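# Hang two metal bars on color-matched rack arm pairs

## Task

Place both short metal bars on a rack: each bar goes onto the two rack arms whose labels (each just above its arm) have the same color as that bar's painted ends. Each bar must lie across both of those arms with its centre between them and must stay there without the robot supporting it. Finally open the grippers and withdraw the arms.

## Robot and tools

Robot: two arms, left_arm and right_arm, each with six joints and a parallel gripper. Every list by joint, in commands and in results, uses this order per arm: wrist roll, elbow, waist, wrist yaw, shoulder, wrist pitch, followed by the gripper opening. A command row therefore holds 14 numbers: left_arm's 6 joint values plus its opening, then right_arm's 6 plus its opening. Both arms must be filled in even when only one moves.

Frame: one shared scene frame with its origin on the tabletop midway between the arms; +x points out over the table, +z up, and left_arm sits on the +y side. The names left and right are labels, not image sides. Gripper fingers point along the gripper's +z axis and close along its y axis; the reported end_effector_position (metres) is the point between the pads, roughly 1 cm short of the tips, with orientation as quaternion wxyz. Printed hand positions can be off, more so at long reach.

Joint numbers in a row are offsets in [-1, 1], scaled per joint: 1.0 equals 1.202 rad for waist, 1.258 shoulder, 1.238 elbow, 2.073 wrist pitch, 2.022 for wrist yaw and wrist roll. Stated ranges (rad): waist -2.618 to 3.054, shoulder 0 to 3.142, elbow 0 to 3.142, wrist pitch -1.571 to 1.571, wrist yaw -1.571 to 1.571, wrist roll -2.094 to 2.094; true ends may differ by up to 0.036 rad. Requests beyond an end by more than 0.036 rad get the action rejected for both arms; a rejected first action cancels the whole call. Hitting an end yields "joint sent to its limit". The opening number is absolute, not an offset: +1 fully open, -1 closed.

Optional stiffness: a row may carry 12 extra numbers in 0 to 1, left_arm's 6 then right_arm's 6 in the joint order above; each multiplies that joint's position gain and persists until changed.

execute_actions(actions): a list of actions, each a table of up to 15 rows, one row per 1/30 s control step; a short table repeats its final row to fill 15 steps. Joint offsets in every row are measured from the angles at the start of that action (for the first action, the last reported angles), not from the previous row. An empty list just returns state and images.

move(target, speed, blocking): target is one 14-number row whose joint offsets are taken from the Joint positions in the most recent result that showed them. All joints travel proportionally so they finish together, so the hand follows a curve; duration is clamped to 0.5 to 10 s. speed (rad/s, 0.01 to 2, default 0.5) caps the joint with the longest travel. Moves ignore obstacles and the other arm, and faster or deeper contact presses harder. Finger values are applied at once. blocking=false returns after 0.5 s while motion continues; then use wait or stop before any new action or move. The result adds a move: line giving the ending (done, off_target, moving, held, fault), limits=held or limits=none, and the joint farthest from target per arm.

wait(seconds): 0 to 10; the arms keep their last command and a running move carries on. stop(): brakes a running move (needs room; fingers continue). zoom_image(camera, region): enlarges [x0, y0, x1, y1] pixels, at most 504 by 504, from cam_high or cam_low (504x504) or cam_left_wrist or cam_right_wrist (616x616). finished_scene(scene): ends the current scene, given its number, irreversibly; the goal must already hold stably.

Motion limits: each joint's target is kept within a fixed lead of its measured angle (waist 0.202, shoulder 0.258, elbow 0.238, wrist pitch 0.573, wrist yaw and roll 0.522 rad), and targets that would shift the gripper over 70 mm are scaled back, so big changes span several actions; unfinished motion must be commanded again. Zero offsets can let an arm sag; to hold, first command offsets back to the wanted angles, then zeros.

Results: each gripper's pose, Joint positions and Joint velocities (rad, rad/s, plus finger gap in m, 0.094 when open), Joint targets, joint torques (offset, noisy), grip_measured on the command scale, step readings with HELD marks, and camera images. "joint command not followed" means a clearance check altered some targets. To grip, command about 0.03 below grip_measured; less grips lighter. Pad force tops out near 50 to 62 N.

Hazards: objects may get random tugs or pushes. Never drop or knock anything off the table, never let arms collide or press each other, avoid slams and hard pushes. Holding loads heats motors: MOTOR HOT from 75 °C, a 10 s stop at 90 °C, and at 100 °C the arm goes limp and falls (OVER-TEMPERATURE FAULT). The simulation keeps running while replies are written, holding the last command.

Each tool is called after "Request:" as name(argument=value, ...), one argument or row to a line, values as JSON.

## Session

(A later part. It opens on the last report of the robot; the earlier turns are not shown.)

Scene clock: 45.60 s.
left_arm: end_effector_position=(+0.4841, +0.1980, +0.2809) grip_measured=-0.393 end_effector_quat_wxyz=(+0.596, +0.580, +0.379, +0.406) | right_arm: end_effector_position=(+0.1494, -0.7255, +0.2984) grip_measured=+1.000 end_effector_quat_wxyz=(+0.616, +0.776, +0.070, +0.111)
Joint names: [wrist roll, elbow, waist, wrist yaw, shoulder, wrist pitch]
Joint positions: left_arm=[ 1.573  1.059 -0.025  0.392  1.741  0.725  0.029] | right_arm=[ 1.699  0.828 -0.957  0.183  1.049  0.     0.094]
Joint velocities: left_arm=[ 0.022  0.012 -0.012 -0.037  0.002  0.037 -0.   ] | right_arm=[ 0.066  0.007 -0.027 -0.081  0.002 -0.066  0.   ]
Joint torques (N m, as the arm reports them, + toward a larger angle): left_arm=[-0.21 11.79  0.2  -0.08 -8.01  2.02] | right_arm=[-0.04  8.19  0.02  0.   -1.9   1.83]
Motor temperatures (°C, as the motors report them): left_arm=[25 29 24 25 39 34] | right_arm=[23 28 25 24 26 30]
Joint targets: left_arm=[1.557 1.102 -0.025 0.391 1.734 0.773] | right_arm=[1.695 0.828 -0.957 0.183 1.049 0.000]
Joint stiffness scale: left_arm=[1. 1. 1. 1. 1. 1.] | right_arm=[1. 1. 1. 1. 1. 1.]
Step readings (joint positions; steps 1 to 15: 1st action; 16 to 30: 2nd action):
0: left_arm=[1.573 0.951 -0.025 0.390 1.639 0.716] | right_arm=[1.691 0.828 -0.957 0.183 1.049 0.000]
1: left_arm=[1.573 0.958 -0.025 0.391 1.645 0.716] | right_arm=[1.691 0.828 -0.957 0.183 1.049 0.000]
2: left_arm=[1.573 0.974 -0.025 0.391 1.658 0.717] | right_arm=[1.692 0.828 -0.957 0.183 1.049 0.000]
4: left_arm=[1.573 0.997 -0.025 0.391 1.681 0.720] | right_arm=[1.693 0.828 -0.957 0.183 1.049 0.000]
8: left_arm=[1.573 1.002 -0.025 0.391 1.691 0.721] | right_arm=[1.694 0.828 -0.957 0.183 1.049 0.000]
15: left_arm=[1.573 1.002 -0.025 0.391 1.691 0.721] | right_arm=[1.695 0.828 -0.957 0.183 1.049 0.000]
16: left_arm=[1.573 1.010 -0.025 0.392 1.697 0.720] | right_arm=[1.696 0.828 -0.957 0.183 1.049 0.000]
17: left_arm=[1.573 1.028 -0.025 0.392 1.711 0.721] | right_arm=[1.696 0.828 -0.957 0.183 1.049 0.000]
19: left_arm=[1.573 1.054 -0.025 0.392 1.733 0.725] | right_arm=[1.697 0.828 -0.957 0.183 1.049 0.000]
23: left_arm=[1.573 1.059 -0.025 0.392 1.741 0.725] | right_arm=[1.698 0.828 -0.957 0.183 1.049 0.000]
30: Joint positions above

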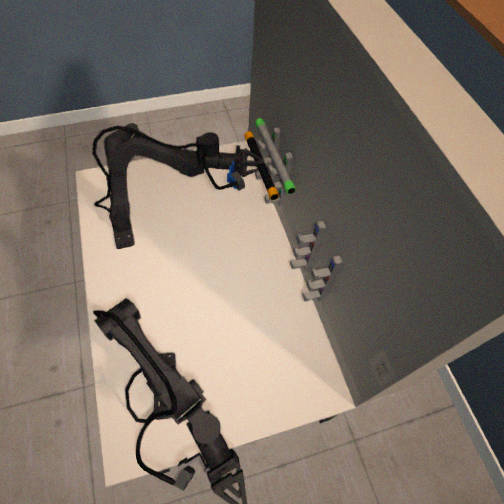

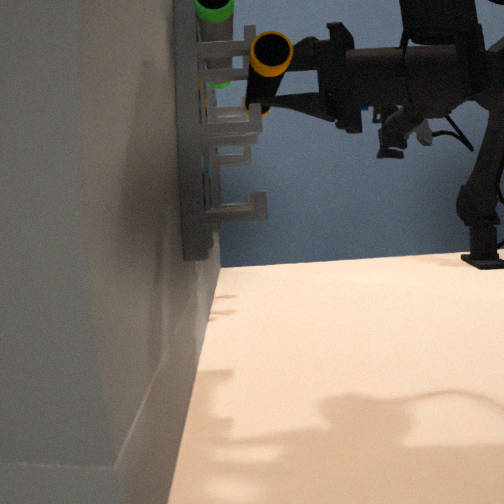

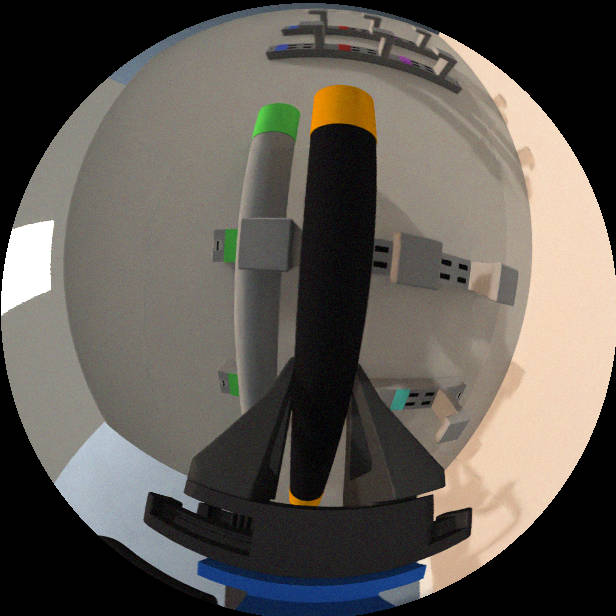

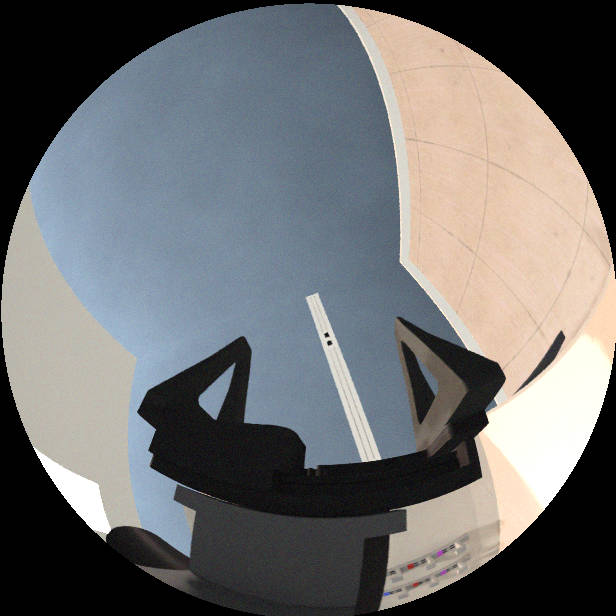

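Request:
execute_actions(
  actions=[
    [[-0.008,0.074,0,0,0.035,0.022,-0.45,0,0,0,0,0,0,1]],
    [[-0.008,0.081,0,0,0.035,0.022,-0.45,0,0,0,0,0,0,1]],
    [[-0.008,0.07,0,0,0.026,0.022,-0.45,0,0,0,0,0,0,1]],
  ],
)

Request:
move(
  target=[-0.008,0.02,0,0,0.025,0,-0.45,0,0,0,0,0,0,1],
  speed=0.05,
)

Scene clock: 47.43 s.
left_arm: end_effector_position=(+0.5204, +0.1961, +0.2761) grip_measured=-0.393 end_effector_quat_wxyz=(+0.600, +0.579, +0.374, +0.406) | right_arm: end_effector_position=(+0.1494, -0.7255, +0.2984) grip_measured=+1.000 end_effector_quat_wxyz=(+0.616, +0.777, +0.065, +0.114)
Joint names: [wrist roll, elbow, waist, wrist yaw, shoulder, wrist pitch]
Joint positions: left_arm=[ 1.571  1.206 -0.026  0.399  1.883  0.732  0.029] | right_arm=[ 1.711  0.828 -0.957  0.183  1.049  0.     0.094]
Joint velocities: left_arm=[-0.007 -0.012  0.012 -0.051 -0.007 -0.022 -0.001] | right_arm=[ 0.007  0.002  0.012 -0.007  0.002  0.022  0.   ]
Joint torques (N m, as the arm reports them, + toward a larger angle): left_arm=[-0.19 12.    0.26 -0.08 -8.86  1.94] | right_arm=[-0.07  8.18  0.02  0.   -1.89  1.82]
Motor temperatures (°C, as the motors report them): left_arm=[25 30 24 25 38 35] | right_arm=[23 28 25 24 26 30]
Joint targets: left_arm=[1.557 1.252 -0.025 0.395 1.881 0.776] | right_arm=[1.707 0.828 -0.957 0.183 1.049 0.000]
Joint stiffness scale: left_arm=[1. 1. 1. 1. 1. 1.] | right_arm=[1. 1. 1. 1. 1. 1.]
Step readings (joint positions; steps 1 to 15: 1st action; 16 to 30: 2nd action; 31 to 45: 3rd action):
0: left_arm=[1.573 1.059 -0.025 0.392 1.741 0.725] | right_arm=[1.699 0.828 -0.957 0.183 1.049 0.000]
1: left_arm=[1.573 1.066 -0.025 0.393 1.748 0.725] | right_arm=[1.700 0.828 -0.957 0.183 1.049 0.000]
2: left_arm=[1.573 1.082 -0.025 0.393 1.761 0.726] | right_arm=[1.700 0.828 -0.957 0.183 1.049 0.000]
4: left_arm=[1.573 1.105 -0.025 0.393 1.782 0.728] | right_arm=[1.701 0.828 -0.957 0.183 1.049 0.000]
8: left_arm=[1.573 1.108 -0.025 0.393 1.794 0.728] | right_arm=[1.702 0.828 -0.957 0.183 1.049 0.000]
15: left_arm=[1.573 1.108 -0.025 0.393 1.795 0.728] | right_arm=[1.703 0.828 -0.957 0.183 1.049 0.000]
16: left_arm=[1.573 1.116 -0.025 0.395 1.801 0.727] | right_arm=[1.704 0.828 -0.957 0.183 1.049 0.000]
17: left_arm=[1.573 1.135 -0.025 0.395 1.815 0.728] | right_arm=[1.704 0.828 -0.957 0.183 1.049 0.000]
19: left_arm=[1.573 1.162 -0.025 0.395 1.837 0.730] | right_arm=[1.705 0.828 -0.957 0.183 1.049 0.000]
23: left_arm=[1.573 1.166 -0.025 0.395 1.847 0.730] | right_arm=[1.707 0.828 -0.957 0.183 1.049 0.000]
30: left_arm=[1.573 1.166 -0.025 0.395 1.848 0.730] | right_arm=[1.707 0.828 -0.957 0.183 1.049 0.000]
31: left_arm=[1.573 1.172 -0.025 0.396 1.853 0.730] | right_arm=[1.708 0.828 -0.957 0.183 1.049 0.000]
32: left_arm=[1.573 1.187 -0.025 0.396 1.863 0.731] | right_arm=[1.708 0.828 -0.957 0.183 1.049 0.000]
34: left_arm=[1.571 1.204 -0.025 0.398 1.878 0.732] | right_arm=[1.710 0.828 -0.957 0.183 1.049 0.000]
38: left_arm=[1.571 1.206 -0.026 0.399 1.883 0.732] | right_arm=[1.710 0.828 -0.957 0.183 1.049 0.000]
45: Joint positions above

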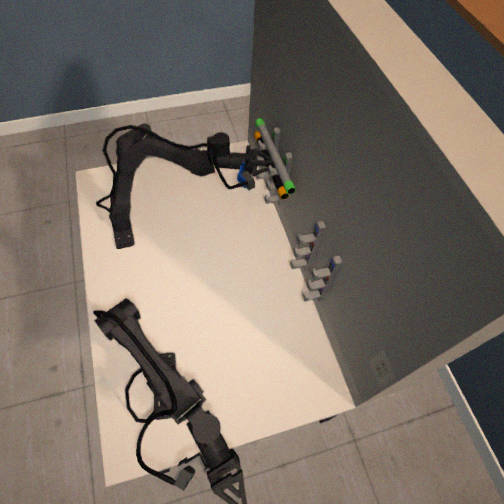

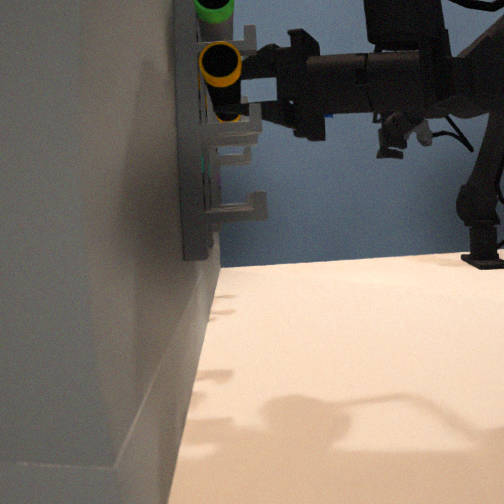

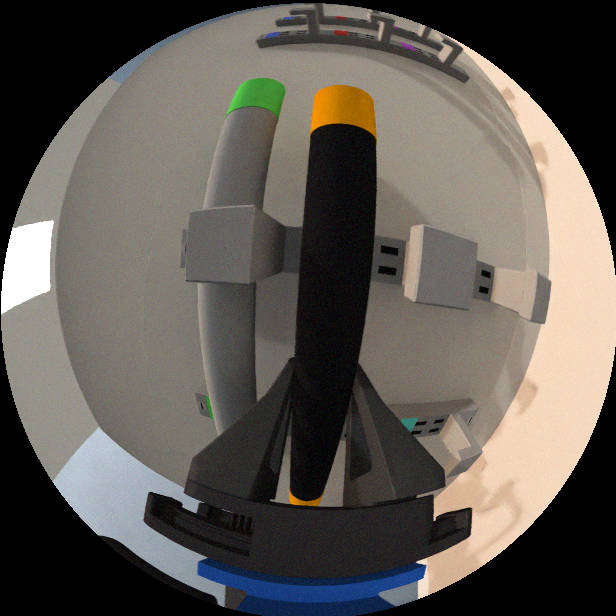

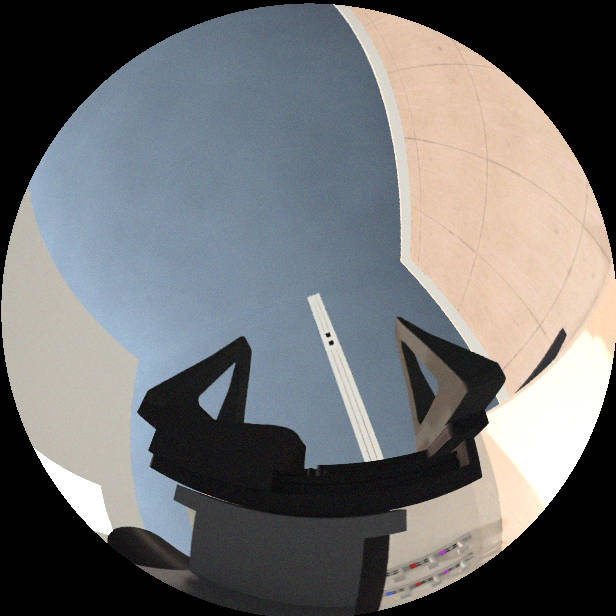

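Scene clock: 48.43 s.
left_arm: end_effector_position=(+0.5241, +0.1934, +0.2554) grip_measured=-0.393 end_effector_quat_wxyz=(+0.593, +0.591, +0.384, +0.389) | right_arm: end_effector_position=(+0.1494, -0.7255, +0.2984) grip_measured=+1.000 end_effector_quat_wxyz=(+0.616, +0.777, +0.064, +0.116)
Joint names: [wrist roll, elbow, waist, wrist yaw, shoulder, wrist pitch]
Joint positions: left_arm=[ 1.571  1.206 -0.028  0.41   1.913  0.714  0.029] | right_arm=[ 1.715  0.828 -0.957  0.183  1.049  0.     0.094]
Joint velocities: left_arm=[-0.022  0.012 -0.017 -0.066 -0.017  0.081 -0.001] | right_arm=[0.007 0.002 0.007 0.037 0.007 0.007 0.   ]
Joint torques (N m, as the arm reports them, + toward a larger angle): left_arm=[-0.16  9.86  0.15 -0.13 -8.74  1.73] | right_arm=[-0.05  8.17  0.01  0.   -1.89  1.82]
Motor temperatures (°C, as the motors report them): left_arm=[25 30 24 25 38 35] | right_arm=[23 28 25 24 26 30]
Joint targets: left_arm=[1.555 1.231 -0.026 0.400 1.915 0.732] | right_arm=[1.711 0.828 -0.957 0.183 1.049 0.000]
Joint stiffness scale: left_arm=[1. 1. 1. 1. 1. 1.] | right_arm=[1. 1. 1. 1. 1. 1.]
move: off_target (left_arm); limits=none; left_arm: farthest joint: the elbow, 0.024 radians from its target (0.024 radians at the start); right_arm: farthest joint: the wrist roll, 0.004 radians from its target (0.000 radians at the start)

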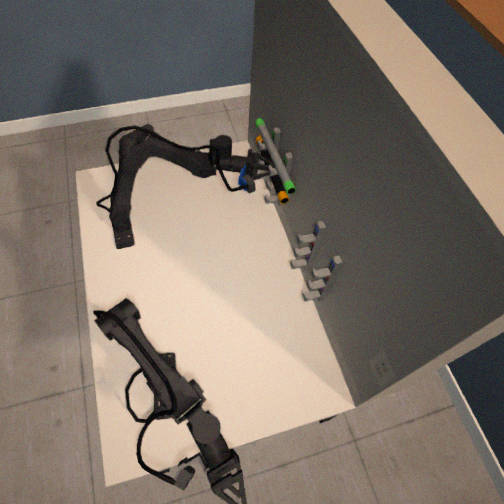

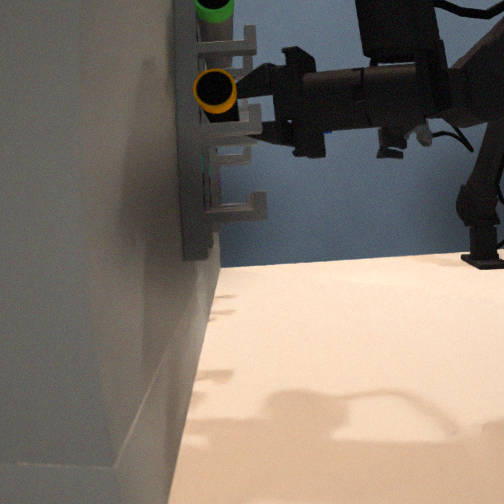

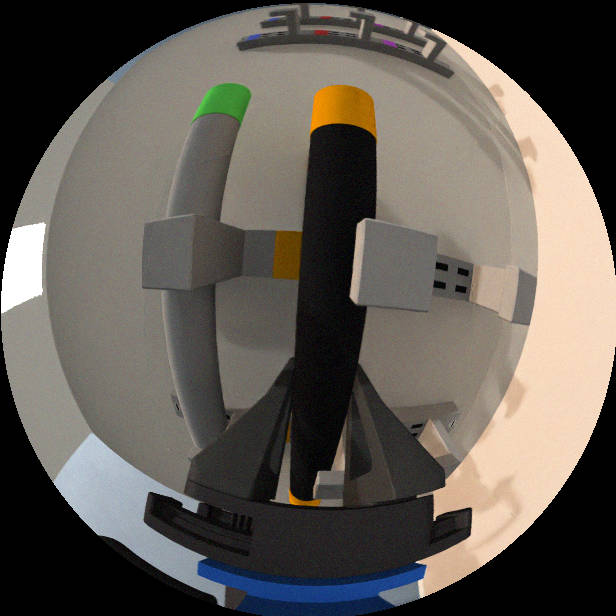

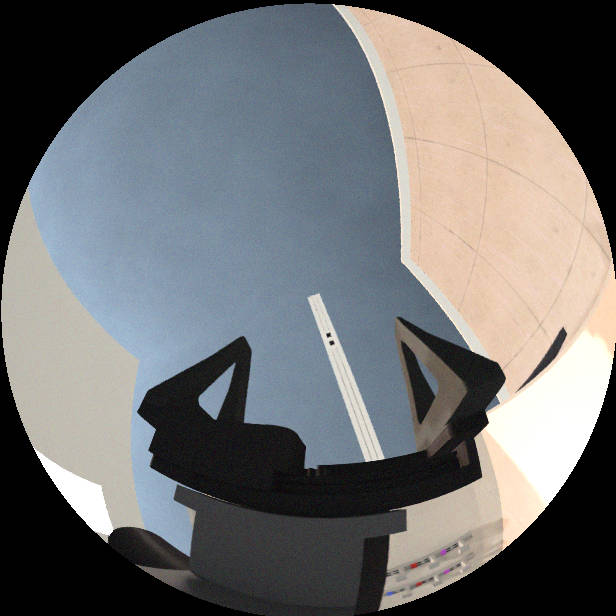

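Request:
move(
  target=[0,0,0,0,-0.02,0.005,0.3,0,0,0,0,0,0,1],
)

Request:
move(
  target=[0,-0.4,0,0,-0.4,0.01,0.3,0,0,0,0,0,0,1],
)

Request:
finished_scene(
  scene=1,
)

Scene clock: 49.60 s.
left_arm: end_effector_position=(+0.5242, +0.1929, +0.2493) grip_measured=+0.298 end_effector_quat_wxyz=(+0.590, +0.595, +0.387, +0.385) | right_arm: end_effector_position=(+0.1494, -0.7255, +0.2984) grip_measured=+1.000 end_effector_quat_wxyz=(+0.615, +0.777, +0.062, +0.117)
Joint names: [wrist roll, elbow, waist, wrist yaw, shoulder, wrist pitch]
Joint positions: left_arm=[ 1.577  1.203 -0.028  0.413  1.919  0.707  0.061] | right_arm=[ 1.72   0.828 -0.957  0.183  1.049  0.     0.094]
Joint velocities: left_arm=[-0.037  0.002  0.002  0.081  0.007  0.037  0.001] | right_arm=[ 0.007  0.007 -0.012  0.037 -0.017 -0.007  0.   ]
Joint torques (N m, as the arm reports them, + toward a larger angle): left_arm=[ -0.09   7.81   0.    -0.02 -11.42   1.78] | right_arm=[-0.05  8.18  0.02  0.   -1.89  1.83]
Motor temperatures (°C, as the motors report them): left_arm=[25 30 24 25 38 35] | right_arm=[23 28 25 24 26 30]
Joint targets: left_arm=[1.571 1.207 -0.028 0.410 1.888 0.724] | right_arm=[1.715 0.828 -0.957 0.183 1.049 0.000]
Joint stiffness scale: left_arm=[1. 1. 1. 1. 1. 1.] | right_arm=[1. 1. 1. 1. 1. 1.]
move: off_target (left_arm); limits=none; left_arm: farthest joint: the shoulder, 0.031 radians from its target (0.025 radians at the start); right_arm: farthest joint: the wrist roll, 0.005 radians from its target (0.000 radians at the start)

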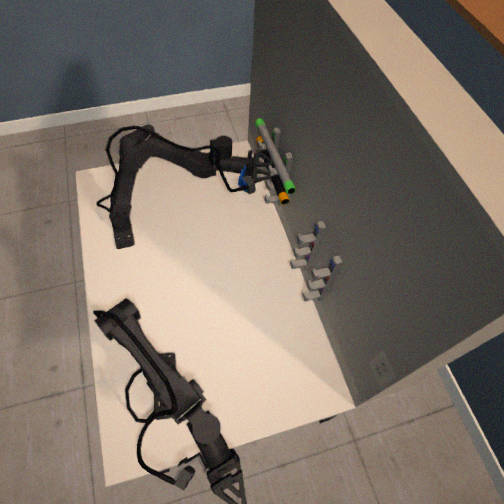

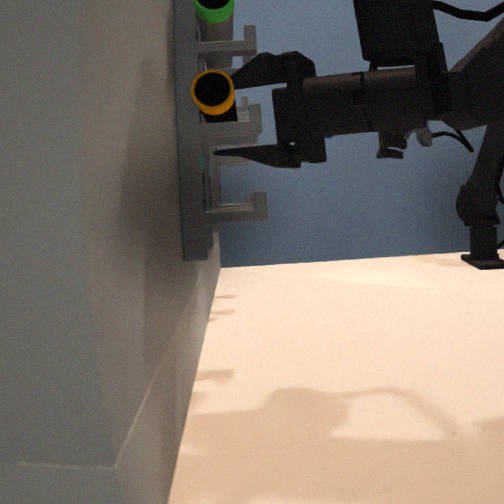

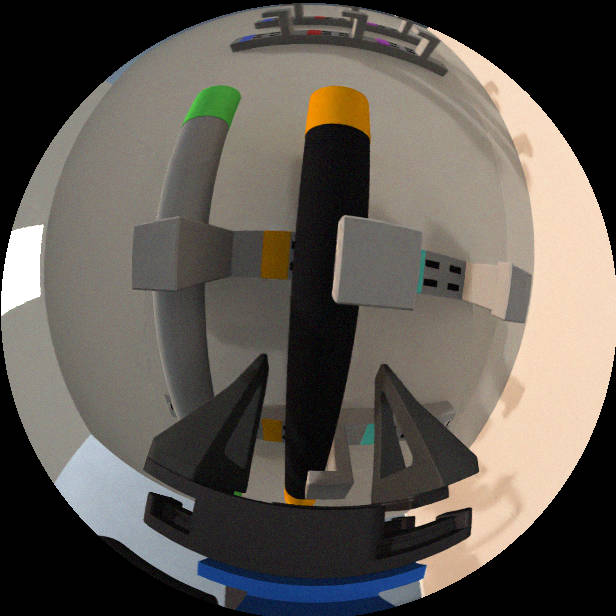

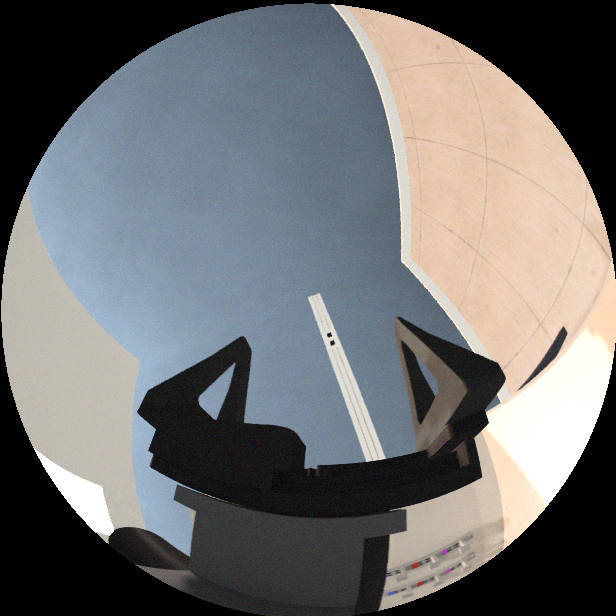

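Scene clock: 51.00 s.
left_arm: end_effector_position=(+0.3995, +0.1934, +0.2624) grip_measured=+0.298 end_effector_quat_wxyz=(+0.589, +0.596, +0.384, +0.387) | right_arm: end_effector_position=(+0.1494, -0.7255, +0.2984) grip_measured=+1.000 end_effector_quat_wxyz=(+0.615, +0.777, +0.061, +0.118)
Joint names: [wrist roll, elbow, waist, wrist yaw, shoulder, wrist pitch]
Joint positions: left_arm=[ 1.583  0.721 -0.028  0.413  1.441  0.712  0.061] | right_arm=[ 1.724  0.828 -0.957  0.183  1.049  0.     0.094]
Joint velocities: left_arm=[ 0.022  0.002  0.002  0.022 -0.012  0.037 -0.002] | right_arm=[-0.022 -0.012 -0.002 -0.095  0.002  0.051  0.   ]
Joint torques (N m, as the arm reports them, + toward a larger angle): left_arm=[-0.06  6.25 -0.03  0.02 -6.53  1.71] | right_arm=[-0.05  8.17  0.02  0.   -1.9   1.83]
Motor temperatures (°C, as the motors report them): left_arm=[25 29 24 25 37 35] | right_arm=[23 28 25 24 26 30]
Joint targets: left_arm=[1.577 0.708 -0.028 0.413 1.416 0.728] | right_arm=[1.720 0.828 -0.957 0.183 1.049 0.000]
Joint stiffness scale: left_arm=[1. 1. 1. 1. 1. 1.] | right_arm=[1. 1. 1. 1. 1. 1.]
move: off_target (left_arm); limits=none; left_arm: farthest joint: the shoulder, 0.025 radians from its target (0.503 radians at the start); right_arm: farthest joint: the wrist roll, 0.004 radians from its target (0.000 radians at the start)

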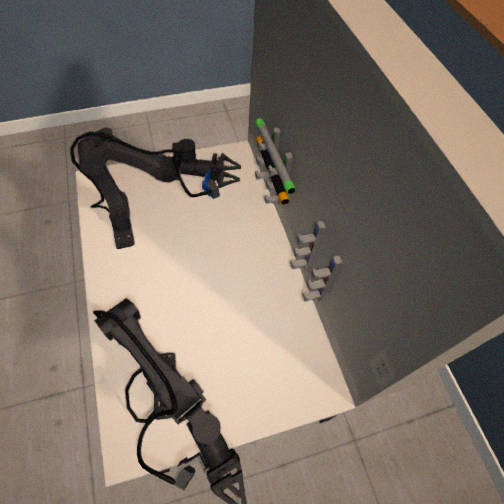

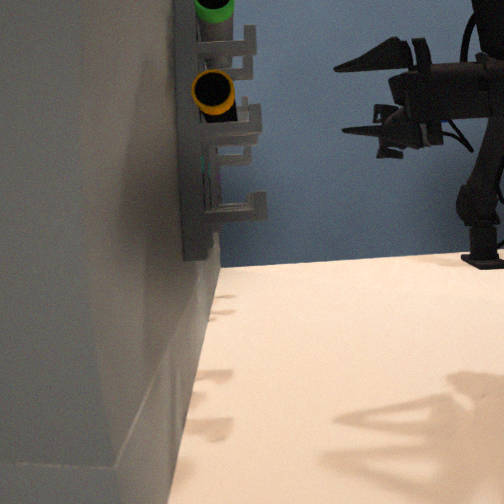

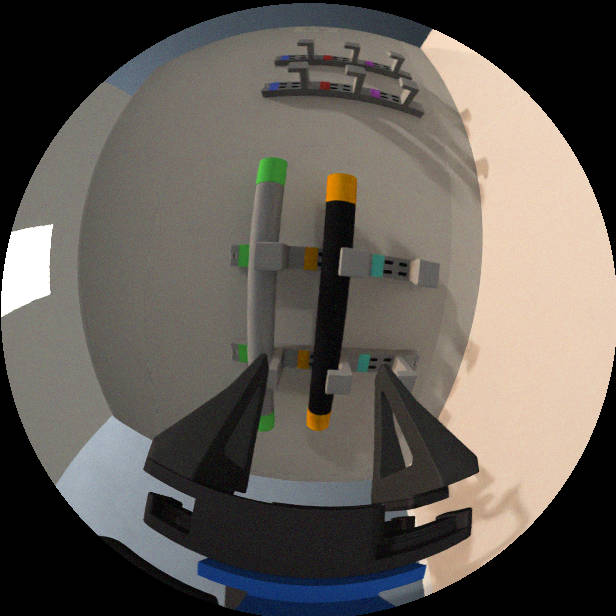

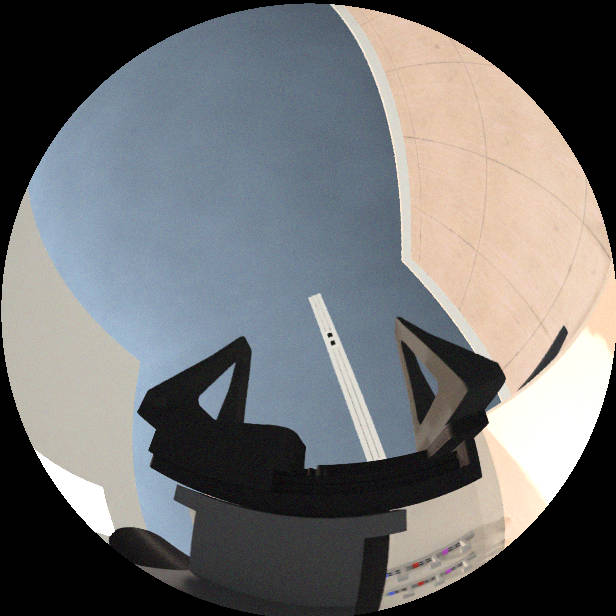

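The scene is finished: the task was done.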